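# Slide butter cartons to the bottom of each good lane

## Task

A shelf has five sloped lanes down which cartons slide to a stop at the lower end; two lanes hold a dried sticky spill that cannot be seen. Using the three butter cartons, end with one carton resting at the bottom stop of every lane that is not sticky. Cartons may be released on any lane, but one released while lying flat will tip onto the slope and may be judged a drop. Nothing may rely on the robot to stay in place at the end; the grippers must have let go and moved away.

## Robot and tools

Robot: two xArm7 arms with parallel grippers, named left_arm and right_arm. The names do not refer to image sides. left_arm's base is at (+0.044, +0.309, 0) m and right_arm's at (+0.039, -0.270, 0) m, both nearly unrotated about z.

Scene frame: origin on the table top between the arms, +x out over the table, +z up, left_arm on the +y side. All reported gripper positions (metres), quaternions (wxyz) and velocities (m/s, rad/s) use this frame. Reported hand positions can be slightly wrong, more so at long reach.

Gripper frame: fingers point along the gripper's own +z and close along its y. end_effector_position is the spot between the closed pads, about 2 cm short of the fingertips; closing pushes the tips roughly 10 mm further along +z.

The 14-number row (used by both execute_actions and move): left_arm's dx, dy, dz, rx, ry, rz, opening, followed by right_arm's same seven. Always give all 14, even if one arm stays still. dx..rz are an offset, not a pose, expressed in that gripper's own axes and measured from its pose at the start of the action (for a call's first action or a move, the pose in the latest result that showed one). Each value is in [-1, 1]; 1.0 equals 0.6 m of translation or 180 degrees of rotation. rx, ry, rz form one rotation vector. opening is absolute, not an offset: +1 fully open (0.084 m), -1 closed.

execute_actions(actions): a list of actions; each action is a table of up to 15 rows, one row per control step of 1/30 s. If fewer than 15 rows are given, the last one repeats for the remaining steps. Every row is an offset from the action's start pose, not from the row before. An empty list just returns the state and images.

move(target, speed, blocking): target is one 14-number row as above. Both grippers travel straight toward their targets and finish together, taking 0.5 to 10 s; anything longer is cut off at 10 s short of the goal. speed is the path's top speed in m/s, 0.002 to 0.5 (default 0.25); rotation is capped at twice that in rad/s. Openings are sent when the move begins. Paths ignore obstacles and the other arm, and the hand may lag, stray or overshoot the speed, especially with the arm stretched out. With blocking=false you get a result after 0.5 s while motion continues; no other motion command is accepted until a result shows the move ended, so use wait or stop first. The result adds a move: line giving the ending (done, off_target, moving, held, fault), which limits acted (paced = the sent pose was clipped; held = a safety check blocked some steps, after which the arm may jump faster), and each gripper's remaining distance to its target.

wait(seconds): 0 to 10 s; arms keep their last command and a running move carries on. stop(): brakes a running move (needs some stopping distance; the fingers do not stop). zoom_image(camera, region): region [x0, y0, x1, y1] in pixels of that camera's last image, at most 504 by 504; cameras are cam_head_left, cam_head_right, cam_high, cam_low, cam_left_wrist, cam_right_wrist, all 504x504. Calibration matrices are provided per camera (OpenCV convention); treat them as approximate. read_manual(section) only returns licence text. finished_scene(scene) ends the current scene, passing its number; it is irreversible and the goal must already hold stably.

Control behaviour: every step, the commanded pose is clipped to within 70 mm and 16 degrees of the measured pose, then solved by damped inverse kinematics with position favoured over orientation. Large offsets therefore need several actions; after an action the arm only continues up to its last clipped pose. Hand target lines show where the controller is currently steering. To keep an arm still, send it the offset back to its desired pose in the first call of a reply and zeros afterwards, always with the desired opening. A pose unreachable line means the clearance check altered that arm's command.

Gripping: grip_measured is the finger opening on the command scale. To hold something, command an opening clearly below grip_measured; a larger gap squeezes harder (about 24 N per pad on items up to ~6 cm). Slamming shut can overshoot the force. Returning grip_measured itself gives light pressure, and wide items may slip.

Cautions: contact force grows with speed and with how far the target lies past the contact. A joint torque reaching its load limit (waist and shoulder 46, upper arm roll, elbow, forearm roll 27.6, wrist pitch and roll 18.4 N m, including held weight) triggers a fault: the arm backs off, freezes for 10 s, and the rest of the call is dropped. Holding loads heats motors; MOTOR HOT appears from 65 °C and at 80 °C the arm is braked (OVER-TEMPERATURE FAULT). Never let the arms collide or press on each other. Do not drop cartons, slam or shove hard, or push anything off the table. Occasional external tugs on held items or pushes on loose ones can happen. For this job, release cartons tilted to match the lane slope rather than flat, check which lanes let cartons slide to the stop, then open and retract both grippers before finishing.

Each tool is called after "Call:" as name([rows], argument=value, ...), one row to a line, values as JSON.

## Session

Call:
execute_actions(actions=[])

Scene clock: 0.00 s.
left_arm: end_effector_position=(-0.2526, +0.6054, +0.3967) grip_measured=+1.00 end_effector_quat_wxyz=(-0.393, -0.417, +0.708, -0.413) end_effector_velocity=(-0.000, -0.000, +0.000) end_effector_angular_velocity=(+0.001, +0.001, +0.001) | right_arm: end_effector_position=(-0.2281, -0.8521, +0.2889) grip_measured=+1.00 end_effector_quat_wxyz=(+0.133, +0.732, +0.639, -0.196) end_effector_velocity=(+0.000, +0.000, -0.000) end_effector_angular_velocity=(+0.002, -0.001, -0.000)
Joint positions: left_arm=[ 2.322  0.519 -0.475  1.922  0.981  2.489 -2.056  0.084] | right_arm=[-1.885  0.219 -0.161  1.384  0.196  0.707  2.7    0.084]
Joint velocities: left_arm=[ 0.    -0.     0.     0.001  0.    -0.    -0.     0.   ] | right_arm=[-0.    -0.     0.001  0.    -0.001  0.002  0.001 -0.   ]
Hand target (left_arm): -0.253, +0.605, +0.397; -0.393, -0.417, +0.708, -0.413
Hand target (right_arm): -0.228, -0.852, +0.289; +0.133, +0.732, +0.639, -0.196

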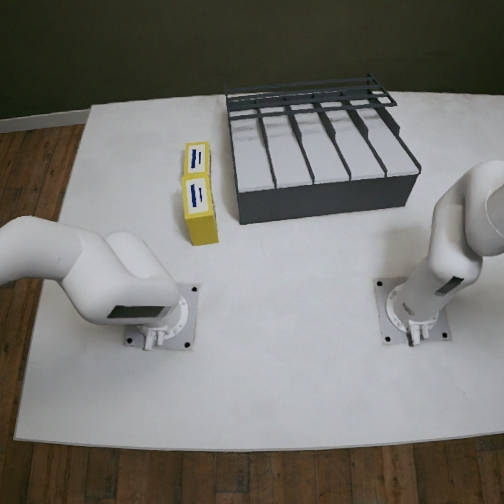

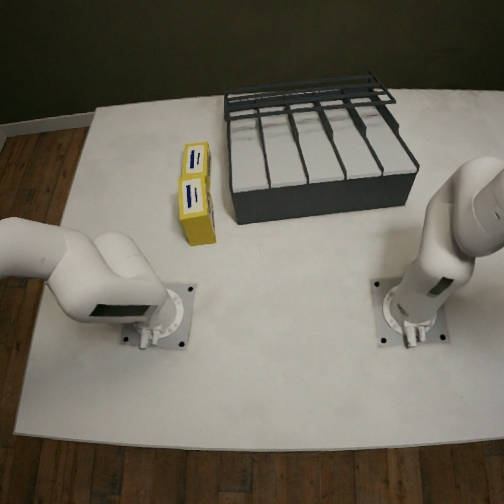

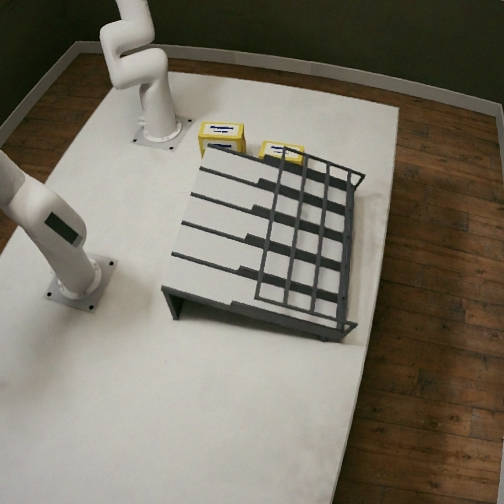

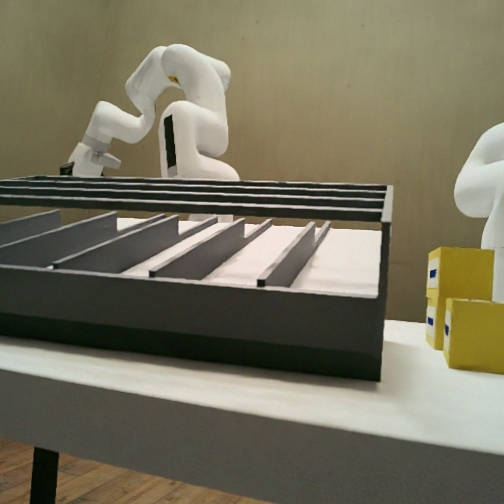

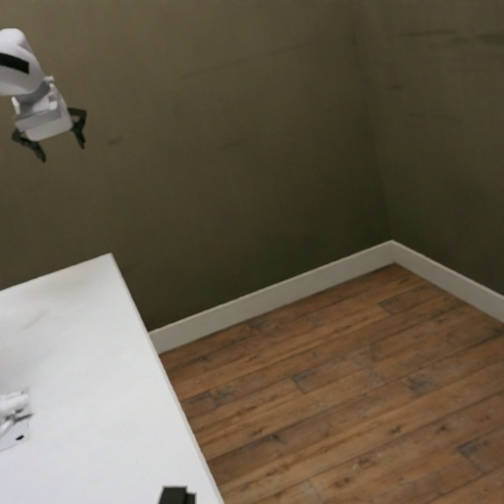

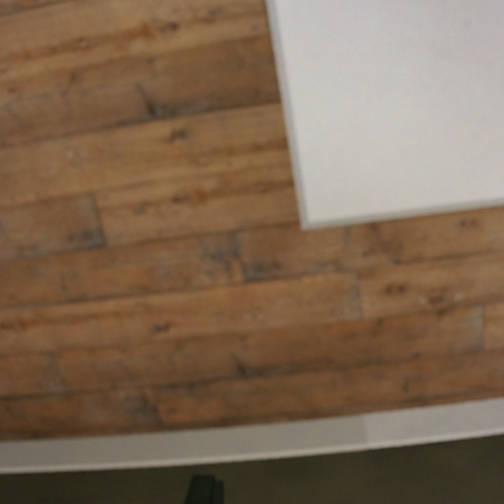

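Call:
zoom_image(camera="cam_head_left", region=[160, 60, 440, 260])

Call:
zoom_image(camera="cam_high", region=[150, 100, 380, 350])

Region (160, 60, 440, 260) of cam_head_left's 504x504 image, scaled by 1.800, with more detail than that image has; it fills the top 360 rows of this view, and the rest is white.

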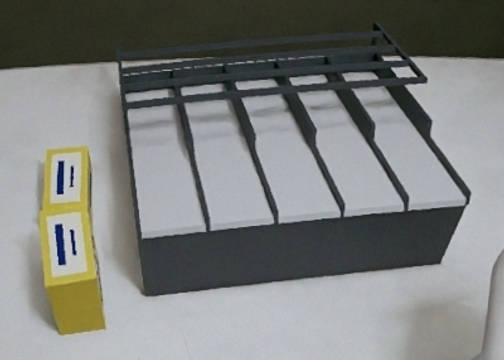

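Region (150, 100, 380, 350) of cam_high's 504x504 image, scaled by 2.016, with more detail than that image has; it fills the left 464 columns of this view, and the rest is white.

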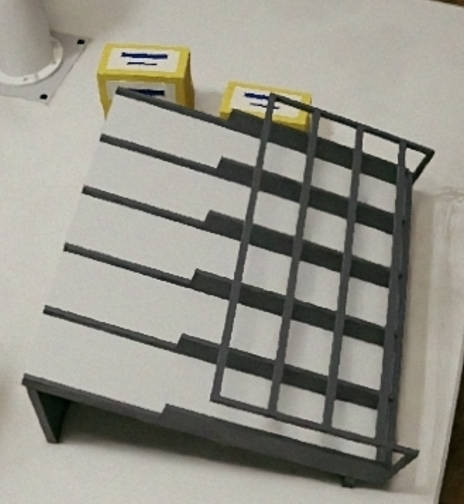

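Call:
move(target=[-0.355,-0.956,0.49,-0.292,-0.278,0.295,1,0,0,0,0,0,0,1])

Scene clock: 47.10 s.
left_arm: end_effector_position=(+0.0431, +0.3892, +0.3109) grip_measured=+1.00 end_effector_quat_wxyz=(-0.187, -0.199, +0.941, -0.200) end_effector_velocity=(-0.001, +0.000, +0.000) end_effector_angular_velocity=(+0.000, +0.002, +0.001) | right_arm: end_effector_position=(-0.2281, -0.8521, +0.2889) grip_measured=+1.00 end_effector_quat_wxyz=(+0.133, +0.732, +0.639, -0.196) end_effector_velocity=(+0.001, -0.000, -0.000) end_effector_angular_velocity=(+0.001, +0.000, +0.002)
Joint positions: left_arm=[ 2.077 -1.086 -0.448  0.639  0.009  2.076 -1.695  0.084] | right_arm=[-1.885  0.219 -0.161  1.384  0.196  0.707  2.7    0.084]
Joint velocities: left_arm=[ 0.001 -0.    -0.     0.     0.002 -0.     0.    -0.   ] | right_arm=[ 0.001  0.001  0.001  0.    -0.001  0.001 -0.001  0.   ]
Hand target (left_arm): +0.043, +0.389, +0.311; -0.187, -0.199, +0.941, -0.200
Hand target (right_arm): -0.228, -0.852, +0.289; +0.133, +0.732, +0.639, -0.196
Off the commanded pose (left_arm): 0.303 m, 40 deg; position and orientation clipped at the last step of the last action.
Off the commanded pose (right_arm): 0.000 m, 0 deg.
move: held (left_arm); limits=paced,held; held on 46 of 104 steps (left_arm), including the last (left_arm)
pose unreachable (left arm): on one or more control steps of this call, first in action 0 (counted from 0), this arm could not follow its commanded pose, so it was not sent that pose on those steps. On the call's last step it was still not sent that pose. It may still have moved: this result reports where it is.
cause: the commanded pose would bring two parts of the arm too close to each other (its gripper and another part of the arm, with joints 2 (shoulder) to 7 (wrist roll) between them).
camera_calibration (this result's frames):
cam_left_wrist: T_world_to_cam=[[-0.457037, 0.842747, -0.284419, -0.191464], [0.850136, 0.319885, -0.418261, 0.0356087], [-0.261507, -0.432956, -0.862649, 0.579252], [0, 0, 0, 1]] pos_world=[0.0337002, 0.400755, 0.460129]
cam_right_wrist: T_world_to_cam=[[0.980722, -0.169259, -0.0976528, 0.144805], [-0.107056, -0.883457, 0.456117, -0.84096], [-0.163474, -0.43687, -0.884546, -0.0233507], [0, 0, 0, 1]] pos_world=[-0.23586, -0.728643, 0.377062]

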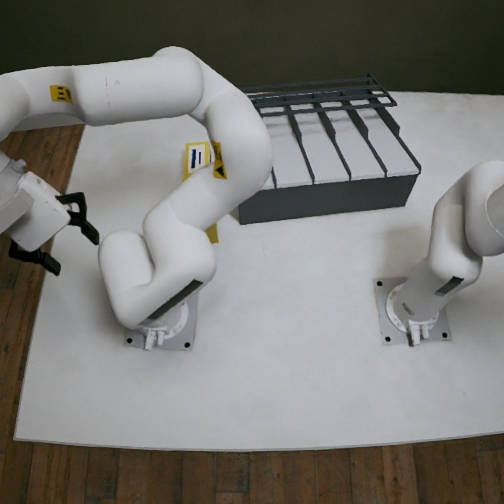

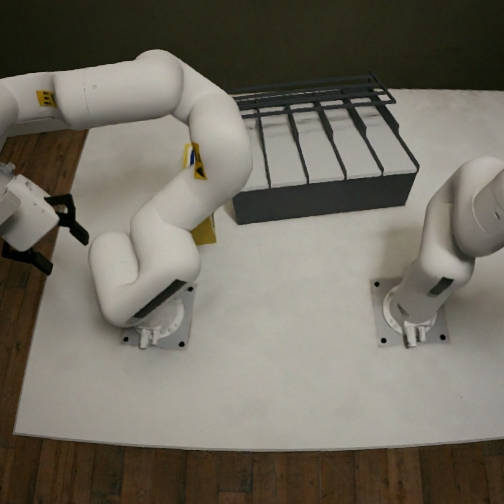

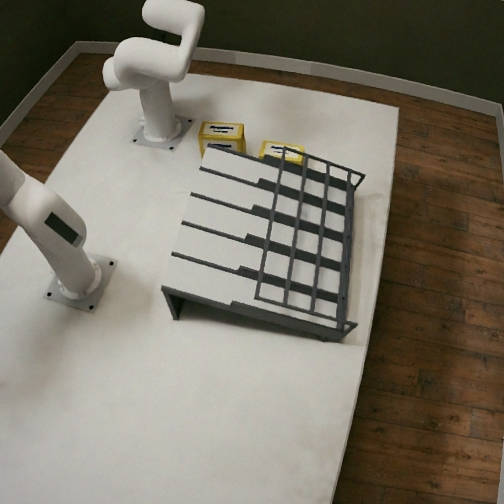

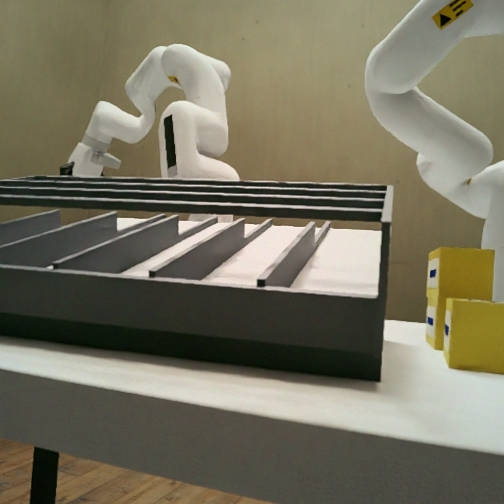

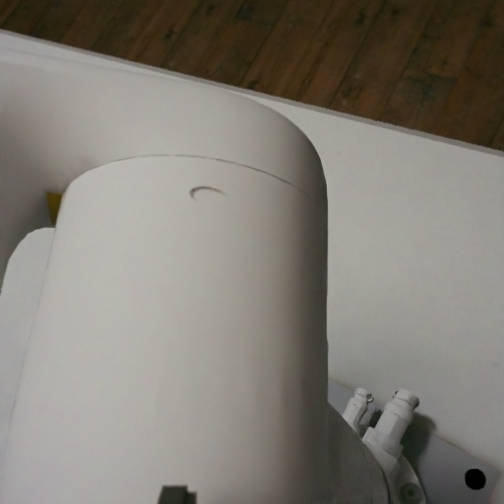

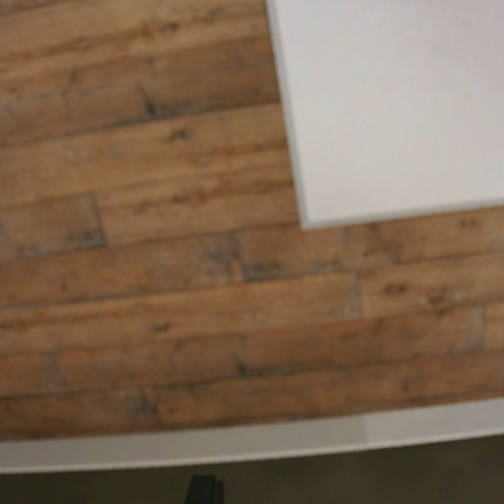

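Call:
move(target=[-0.408,0.168,-0.267,-0.13,-0.121,0.129,1,0,0,0,0,0,0,1])

Scene clock: 60.80 s.
left_arm: end_effector_position=(+0.2488, +0.6198, +0.3103) grip_measured=+1.00 end_effector_quat_wxyz=(-0.003, -0.001, +1.000, -0.000) end_effector_velocity=(+0.000, +0.001, -0.001) end_effector_angular_velocity=(-0.002, +0.000, -0.000) | right_arm: end_effector_position=(-0.2281, -0.8521, +0.2889) grip_measured=+1.00 end_effector_quat_wxyz=(+0.133, +0.732, +0.639, -0.196) end_effector_velocity=(-0.002, +0.001, +0.000) end_effector_angular_velocity=(-0.000, -0.000, -0.003)
Joint positions: left_arm=[ 2.158 -0.606 -0.83   1.017 -0.431  1.467 -1.745  0.084] | right_arm=[-1.885  0.219 -0.161  1.384  0.196  0.707  2.7    0.084]
Joint velocities: left_arm=[ 0.002  0.004 -0.004 -0.     0.001 -0.003 -0.    -0.   ] | right_arm=[-0.002 -0.001 -0.001 -0.001  0.    -0.    -0.    -0.   ]
Hand target (left_arm): +0.249, +0.620, +0.310; -0.002, -0.001, +1.000, -0.000
Hand target (right_arm): -0.228, -0.852, +0.289; +0.133, +0.732, +0.639, -0.196
Off the commanded pose (left_arm): 0.001 m, 0 deg.
Off the commanded pose (right_arm): 0.000 m, 0 deg.
move: done
camera_calibration (this result's frames):
cam_left_wrist: T_world_to_cam=[[-0.0153573, 0.999789, 0.0136604, -0.591667], [0.99976, 0.0151404, 0.0158442, -0.196268], [0.0156341, 0.0139004, -0.999781, 0.428986], [0, 0, 0, 1]] pos_world=[0.180428, 0.58855, 0.440084]
cam_right_wrist: T_world_to_cam=[[0.980722, -0.169259, -0.0976528, 0.144805], [-0.107056, -0.883457, 0.456117, -0.84096], [-0.163474, -0.43687, -0.884546, -0.0233506], [0, 0, 0, 1]] pos_world=[-0.23586, -0.728643, 0.377062]

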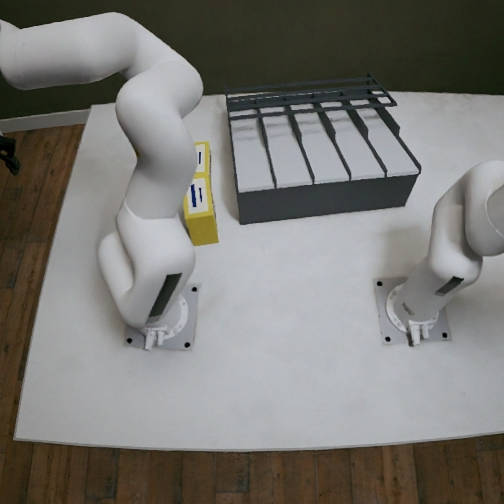

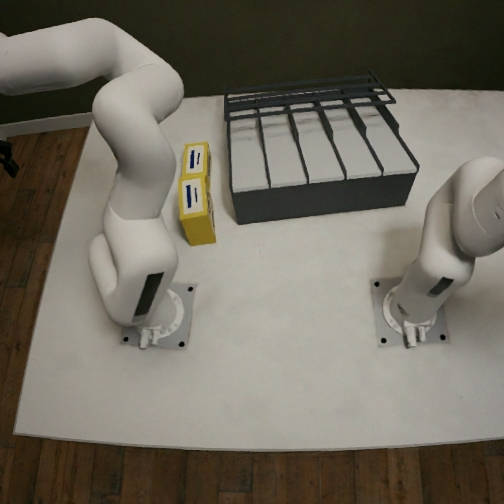

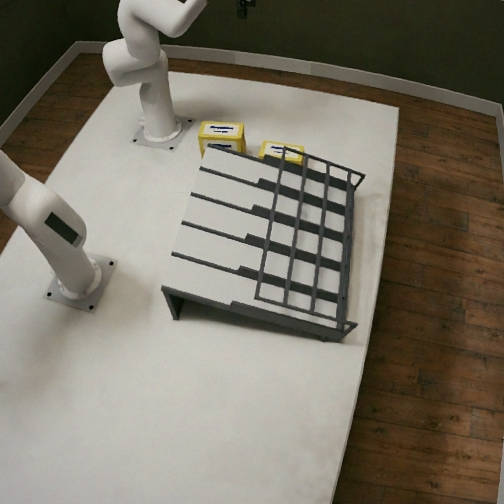

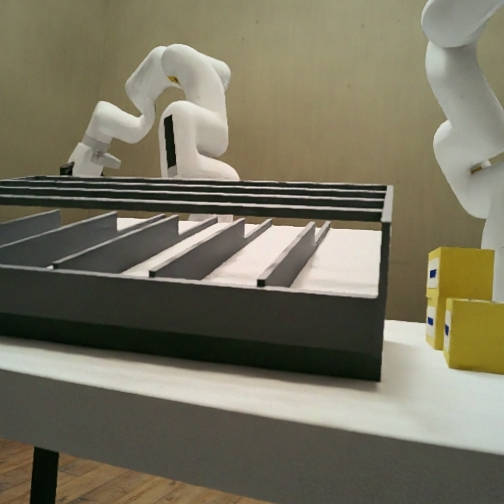

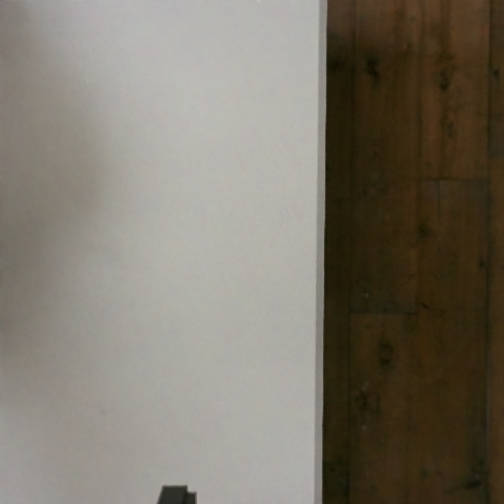

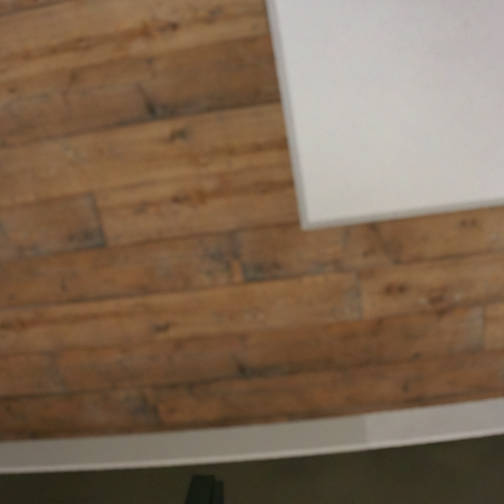

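Call:
move(target=[-0.057,-0.675,0.1,0,0,0,1,0,0,0,0,0,0,1])

Scene clock: 67.17 s.
left_arm: end_effector_position=(+0.2838, +0.2157, +0.2506) grip_measured=+1.00 end_effector_quat_wxyz=(-0.002, -0.001, +1.000, -0.002) end_effector_velocity=(+0.000, -0.003, +0.000) end_effector_angular_velocity=(+0.003, -0.000, -0.003) | right_arm: end_effector_position=(-0.2281, -0.8521, +0.2889) grip_measured=+1.00 end_effector_quat_wxyz=(+0.133, +0.732, +0.639, -0.196) end_effector_velocity=(-0.001, +0.000, +0.001) end_effector_angular_velocity=(-0.002, +0.001, -0.001)
Joint positions: left_arm=[ 1.371 -1.643 -0.738  0.671 -0.899  2.117 -2.356  0.084] | right_arm=[-1.885  0.219 -0.161  1.384  0.196  0.707  2.7    0.084]
Joint velocities: left_arm=[-0.005 -0.004 -0.002  0.004 -0.003  0.003 -0.006  0.   ] | right_arm=[ 0.    -0.001 -0.001  0.     0.    -0.001 -0.     0.   ]
Hand target (left_arm): +0.284, +0.215, +0.251; -0.002, -0.000, +1.000, -0.001
Hand target (right_arm): -0.228, -0.852, +0.289; +0.133, +0.732, +0.639, -0.196
Off the commanded pose (left_arm): 0.001 m, 0 deg.
Off the commanded pose (right_arm): 0.000 m, 0 deg.
move: done
camera_calibration (this result's frames):
cam_left_wrist: T_world_to_cam=[[-0.014159, 0.999838, 0.0111275, -0.186024], [0.999749, 0.013963, 0.0174931, -0.224412], [0.0173349, 0.0113724, -0.999785, 0.374458], [0, 0, 0, 1]] pos_world=[0.215231, 0.184869, 0.380374]
cam_right_wrist: T_world_to_cam=[[0.980722, -0.169259, -0.0976528, 0.144805], [-0.107056, -0.883457, 0.456117, -0.84096], [-0.163474, -0.43687, -0.884546, -0.0233506], [0, 0, 0, 1]] pos_world=[-0.23586, -0.728643, 0.377062]

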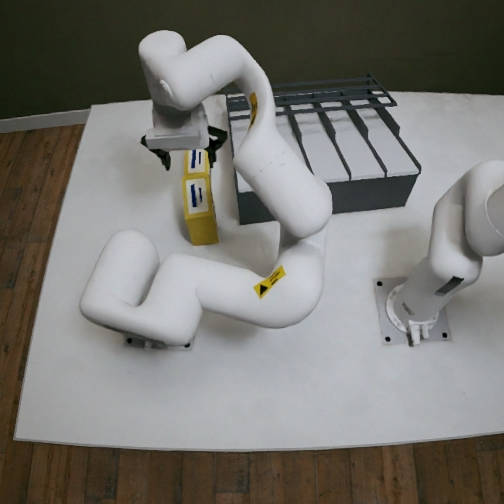

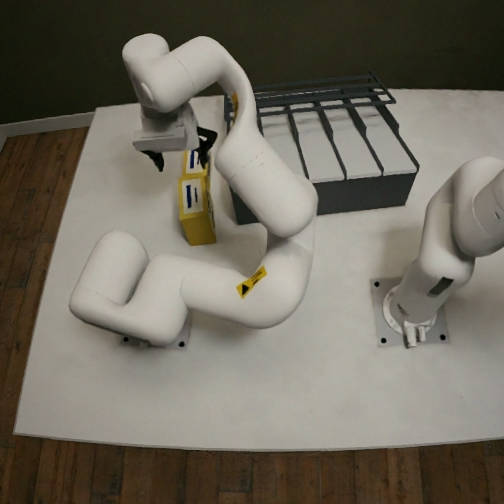

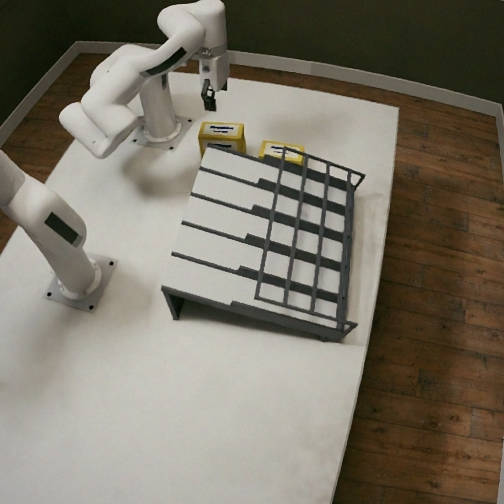

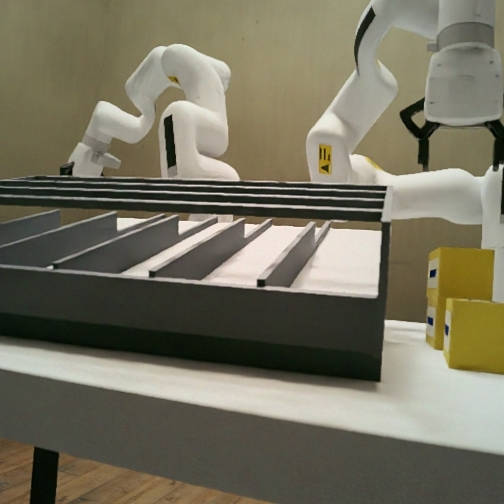

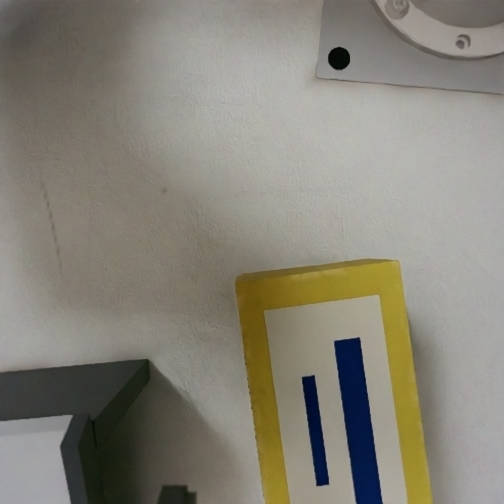

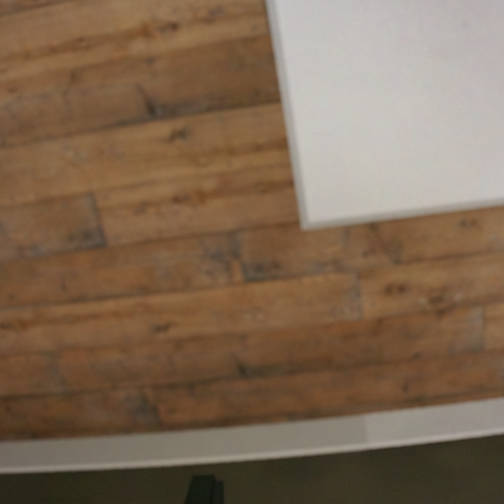

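Call:
move(target=[0.05,0.7,-0.1,0,0,0,1,0.457,0.805,-0.307,-0.15,0.091,-0.564,1])

Scene clock: 86.83 s.
left_arm: end_effector_position=(+0.2527, +0.6349, +0.3099) grip_measured=+1.00 end_effector_quat_wxyz=(-0.003, -0.001, +1.000, -0.001) end_effector_velocity=(-0.001, +0.001, -0.001) end_effector_angular_velocity=(-0.002, +0.003, +0.002) | right_arm: end_effector_position=(+0.2976, -0.5981, +0.3006) grip_measured=+1.00 end_effector_quat_wxyz=(-0.000, -0.052, +0.999, +0.000) end_effector_velocity=(+0.004, +0.002, -0.000) end_effector_angular_velocity=(+0.003, +0.001, +0.010)
Joint positions: left_arm=[ 2.212 -0.559 -0.883  1.059 -0.42   1.451 -1.754  0.084] | right_arm=[-1.328 -0.225  0.374  1.106  0.085  1.318  2.06   0.084]
Joint velocities: left_arm=[ 0.005  0.006 -0.004  0.003  0.005 -0.    -0.002  0.   ] | right_arm=[ 0.005  0.004  0.006  0.004  0.001  0.003  0.001 -0.   ]
Hand target (left_arm): +0.252, +0.635, +0.310; -0.003, -0.002, +1.000, -0.001
Hand target (right_arm): +0.298, -0.598, +0.301; -0.000, -0.053, +0.999, +0.000
Off the commanded pose (left_arm): 0.001 m, 0 deg.
Off the commanded pose (right_arm): 0.002 m, 0 deg.
move: done
camera_calibration (this result's frames):
cam_left_wrist: T_world_to_cam=[[-0.0156974, 0.999791, 0.0130846, -0.606476], [0.999764, 0.0154975, 0.0152463, -0.200455], [0.0150404, 0.0133208, -0.999798, 0.428839], [0, 0, 0, 1]] pos_world=[0.184437, 0.603743, 0.439744]
cam_right_wrist: T_world_to_cam=[[-0.102452, 0.993582, -0.0479479, 0.676274], [0.994729, 0.102537, -0.000707556, -0.166547], [0.0042134, -0.0477676, -0.99885, 0.401144], [0, 0, 0, 1]] pos_world=[0.233265, -0.635694, 0.43299]

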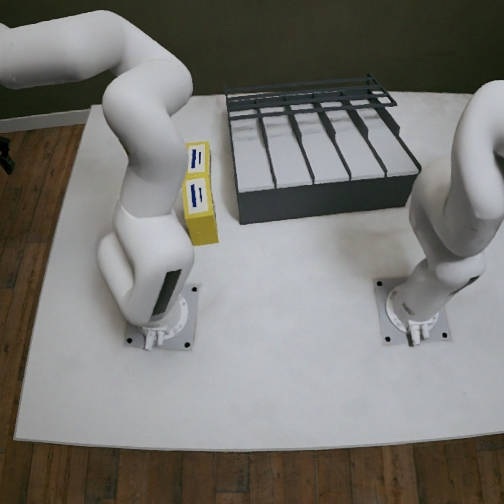

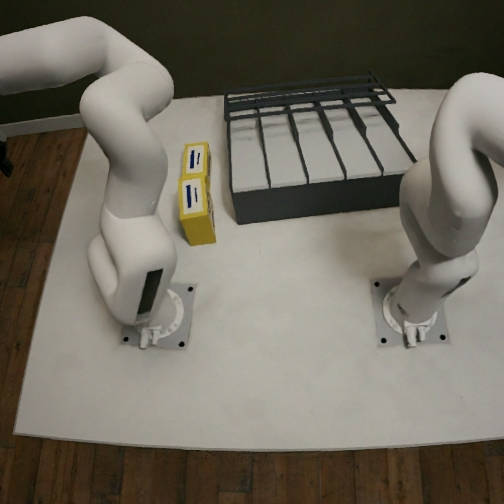

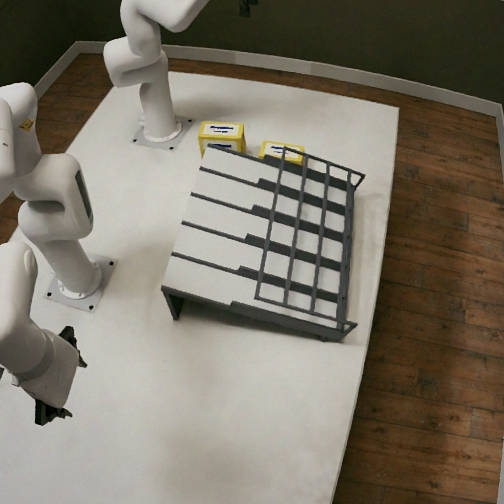

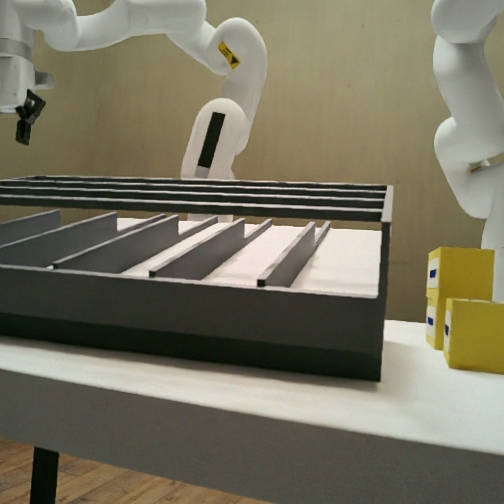

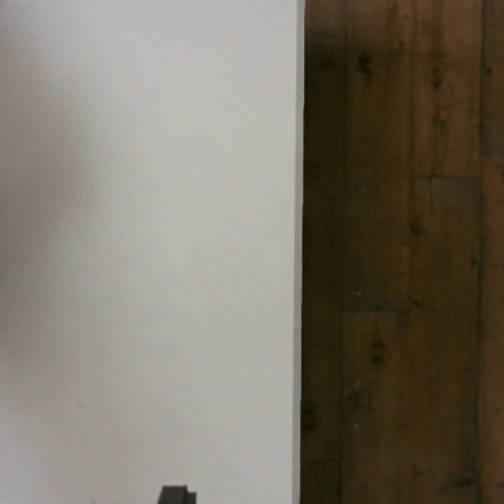

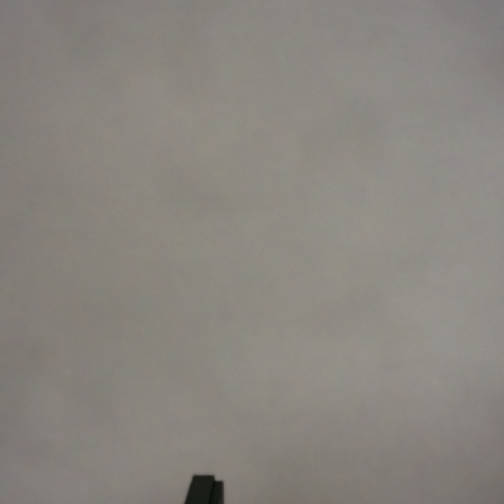

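Call:
move(target=[0,0,0,0,0,0,1,-0.057,0.68,0.04,0,0,0,1])

Call:
move(target=[0,0,0,0,0,0,1,-0.057,0.683,0.04,0,0,0,1])

Scene clock: 99.03 s.
left_arm: end_effector_position=(+0.2527, +0.6349, +0.3099) grip_measured=+1.00 end_effector_quat_wxyz=(-0.003, -0.001, +1.000, -0.001) end_effector_velocity=(-0.000, +0.000, -0.000) end_effector_angular_velocity=(-0.000, +0.001, +0.000) | right_arm: end_effector_position=(+0.2885, -0.1904, +0.2774) grip_measured=+1.00 end_effector_quat_wxyz=(+0.000, -0.050, +0.999, +0.000) end_effector_velocity=(+0.000, +0.003, +0.001) end_effector_angular_velocity=(-0.005, -0.001, +0.006)
Joint positions: left_arm=[ 2.212 -0.559 -0.883  1.059 -0.42   1.451 -1.754  0.084] | right_arm=[-0.837 -1.134  0.684  0.678  0.614  1.682  2.622  0.084]
Joint velocities: left_arm=[ 0.    -0.     0.    -0.     0.001  0.    -0.     0.   ] | right_arm=[ 0.006 -0.002  0.005  0.005  0.001  0.001  0.004  0.   ]
Hand target (left_arm): +0.253, +0.635, +0.310; -0.003, -0.001, +1.000, -0.001
Hand target (right_arm): +0.289, -0.190, +0.278; +0.000, -0.050, +0.999, -0.000
Off the commanded pose (left_arm): 0.000 m, 0 deg.
Off the commanded pose (right_arm): 0.002 m, 0 deg.
move: done
camera_calibration (this result's frames):
cam_left_wrist: T_world_to_cam=[[-0.0156991, 0.999791, 0.0130837, -0.606475], [0.999764, 0.0154991, 0.015247, -0.200455], [0.015041, 0.01332, -0.999798, 0.428839], [0, 0, 0, 1]] pos_world=[0.184437, 0.603743, 0.439744]
cam_right_wrist: T_world_to_cam=[[-0.0981532, 0.993979, -0.0487062, 0.268207], [0.995159, 0.098273, 0.0000660141, -0.200408], [0.00485212, -0.048464, -0.998813, 0.397149], [0, 0, 0, 1]] pos_world=[0.223836, -0.22765, 0.409755]

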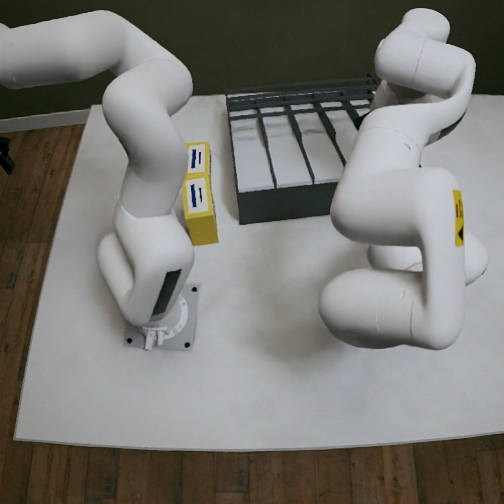

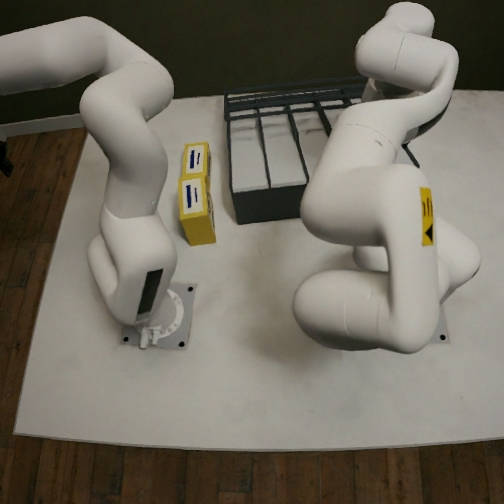

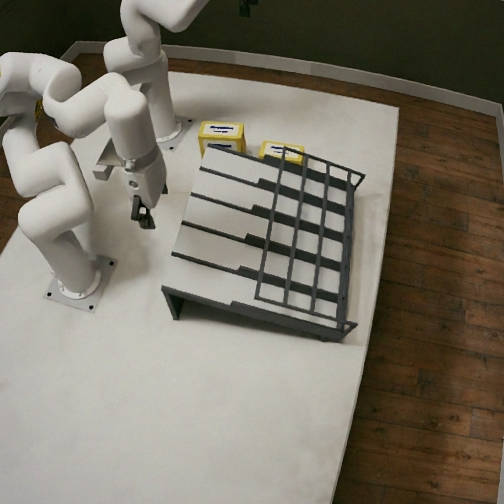

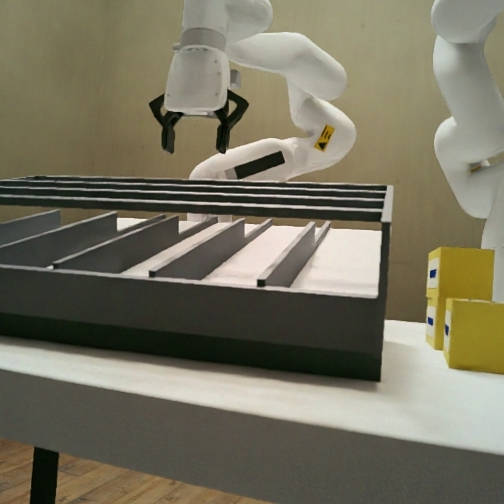

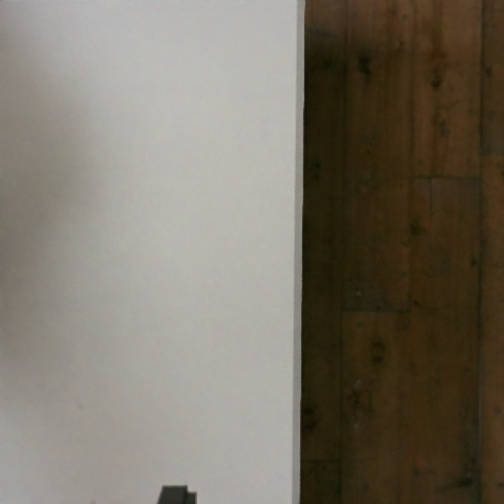

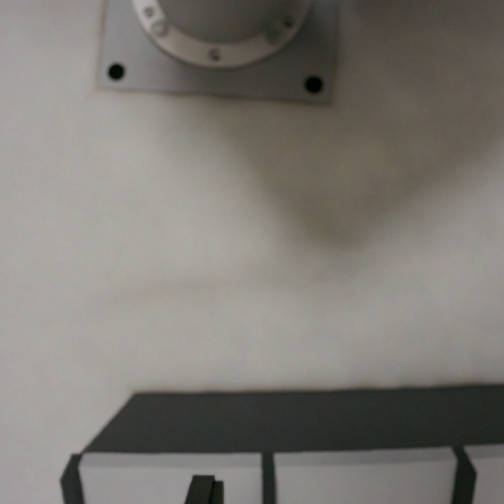

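Scene clock: 101.00 s.
left_arm: end_effector_position=(+0.2527, +0.6349, +0.3099) grip_measured=+1.00 end_effector_quat_wxyz=(-0.003, -0.001, +1.000, -0.001) end_effector_velocity=(+0.000, +0.000, +0.000) end_effector_angular_velocity=(+0.001, +0.000, -0.001) | right_arm: end_effector_position=(+0.2807, +0.0977, +0.2616) grip_measured=+1.00 end_effector_quat_wxyz=(+0.002, -0.051, +0.999, +0.003) end_effector_velocity=(+0.001, -0.000, -0.000) end_effector_angular_velocity=(-0.001, -0.000, -0.001)
Joint positions: left_arm=[ 2.212 -0.559 -0.883  1.059 -0.42   1.451 -1.754  0.084] | right_arm=[-0.826 -1.159  1.136  1.167  1.017  1.765  3.239  0.084]
Joint velocities: left_arm=[-0.     0.    -0.     0.001  0.     0.     0.     0.   ] | right_arm=[-0.002 -0.     0.001  0.001 -0.    -0.    -0.    -0.   ]
Hand target (left_arm): +0.253, +0.635, +0.310; -0.003, -0.001, +1.000, -0.001
Hand target (right_arm): +0.281, +0.098, +0.262; +0.002, -0.051, +0.999, +0.003
Off the commanded pose (left_arm): 0.000 m, 0 deg.
Off the commanded pose (right_arm): 0.123 m, 0 deg; position clipped at the last step of the last action.
move: held (right_arm); limits=paced,held; held on 19 of 59 steps (right_arm), including the last (right_arm)
pose unreachable (right arm): on one or more control steps of this call, first in action 0 (counted from 0), this arm could not follow its commanded pose, so it was not sent that pose on those steps. On the call's last step it was still not sent that pose. It may still have moved: this result reports where it is.
cause: the commanded pose would bring a part of the arm too close to another arm (a part of this arm just beyond joint 6 (wrist pitch) and a part of the other arm just beyond its joint 4 (elbow)).
camera_calibration (this result's frames):
cam_left_wrist: T_world_to_cam=[[-0.0156991, 0.999791, 0.0130836, -0.606475], [0.999764, 0.0154991, 0.0152468, -0.200455], [0.0150408, 0.0133199, -0.999798, 0.428839], [0, 0, 0, 1]] pos_world=[0.184437, 0.603743, 0.439744]
cam_right_wrist: T_world_to_cam=[[-0.100068, 0.994041, -0.0432381, -0.020637], [0.994946, 0.100331, 0.00394567, -0.222153], [0.00826029, -0.0426248, -0.999057, 0.393833], [0, 0, 0, 1]] pos_world=[0.215712, 0.0595899, 0.393446]

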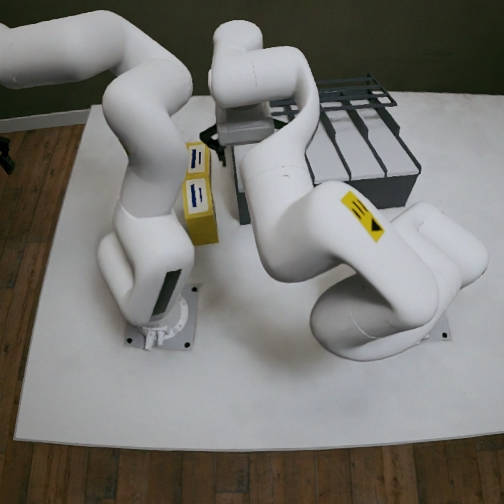

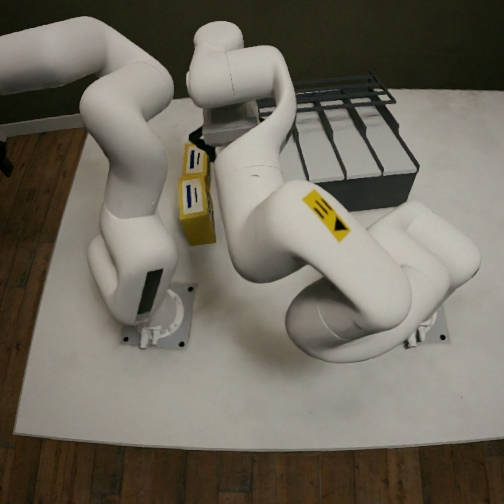

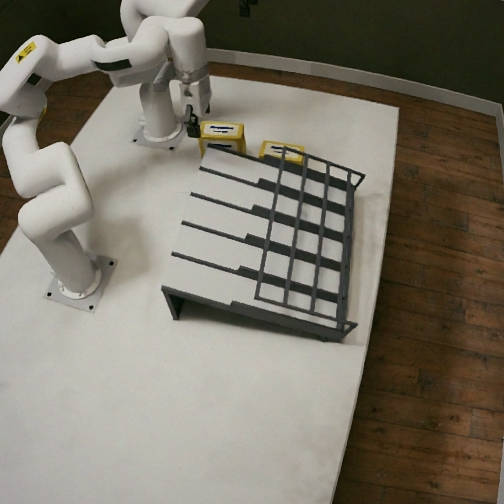

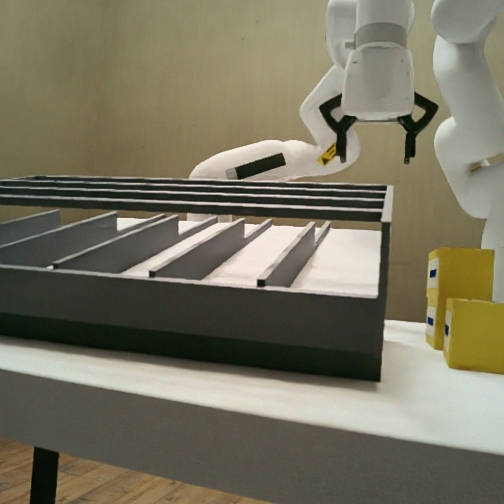

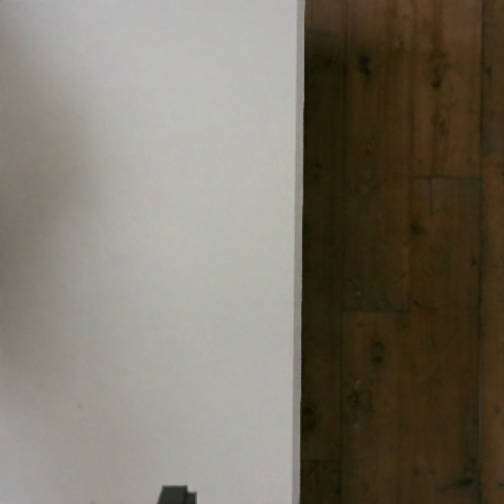

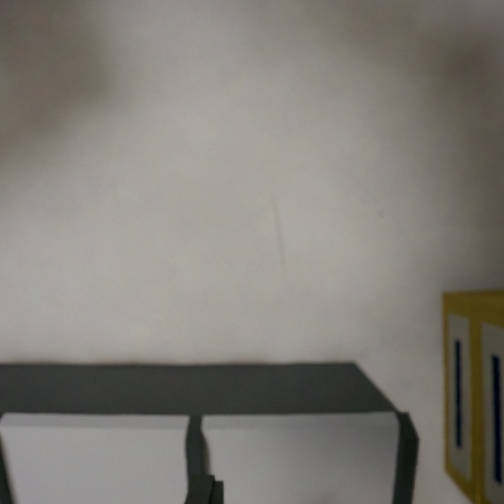

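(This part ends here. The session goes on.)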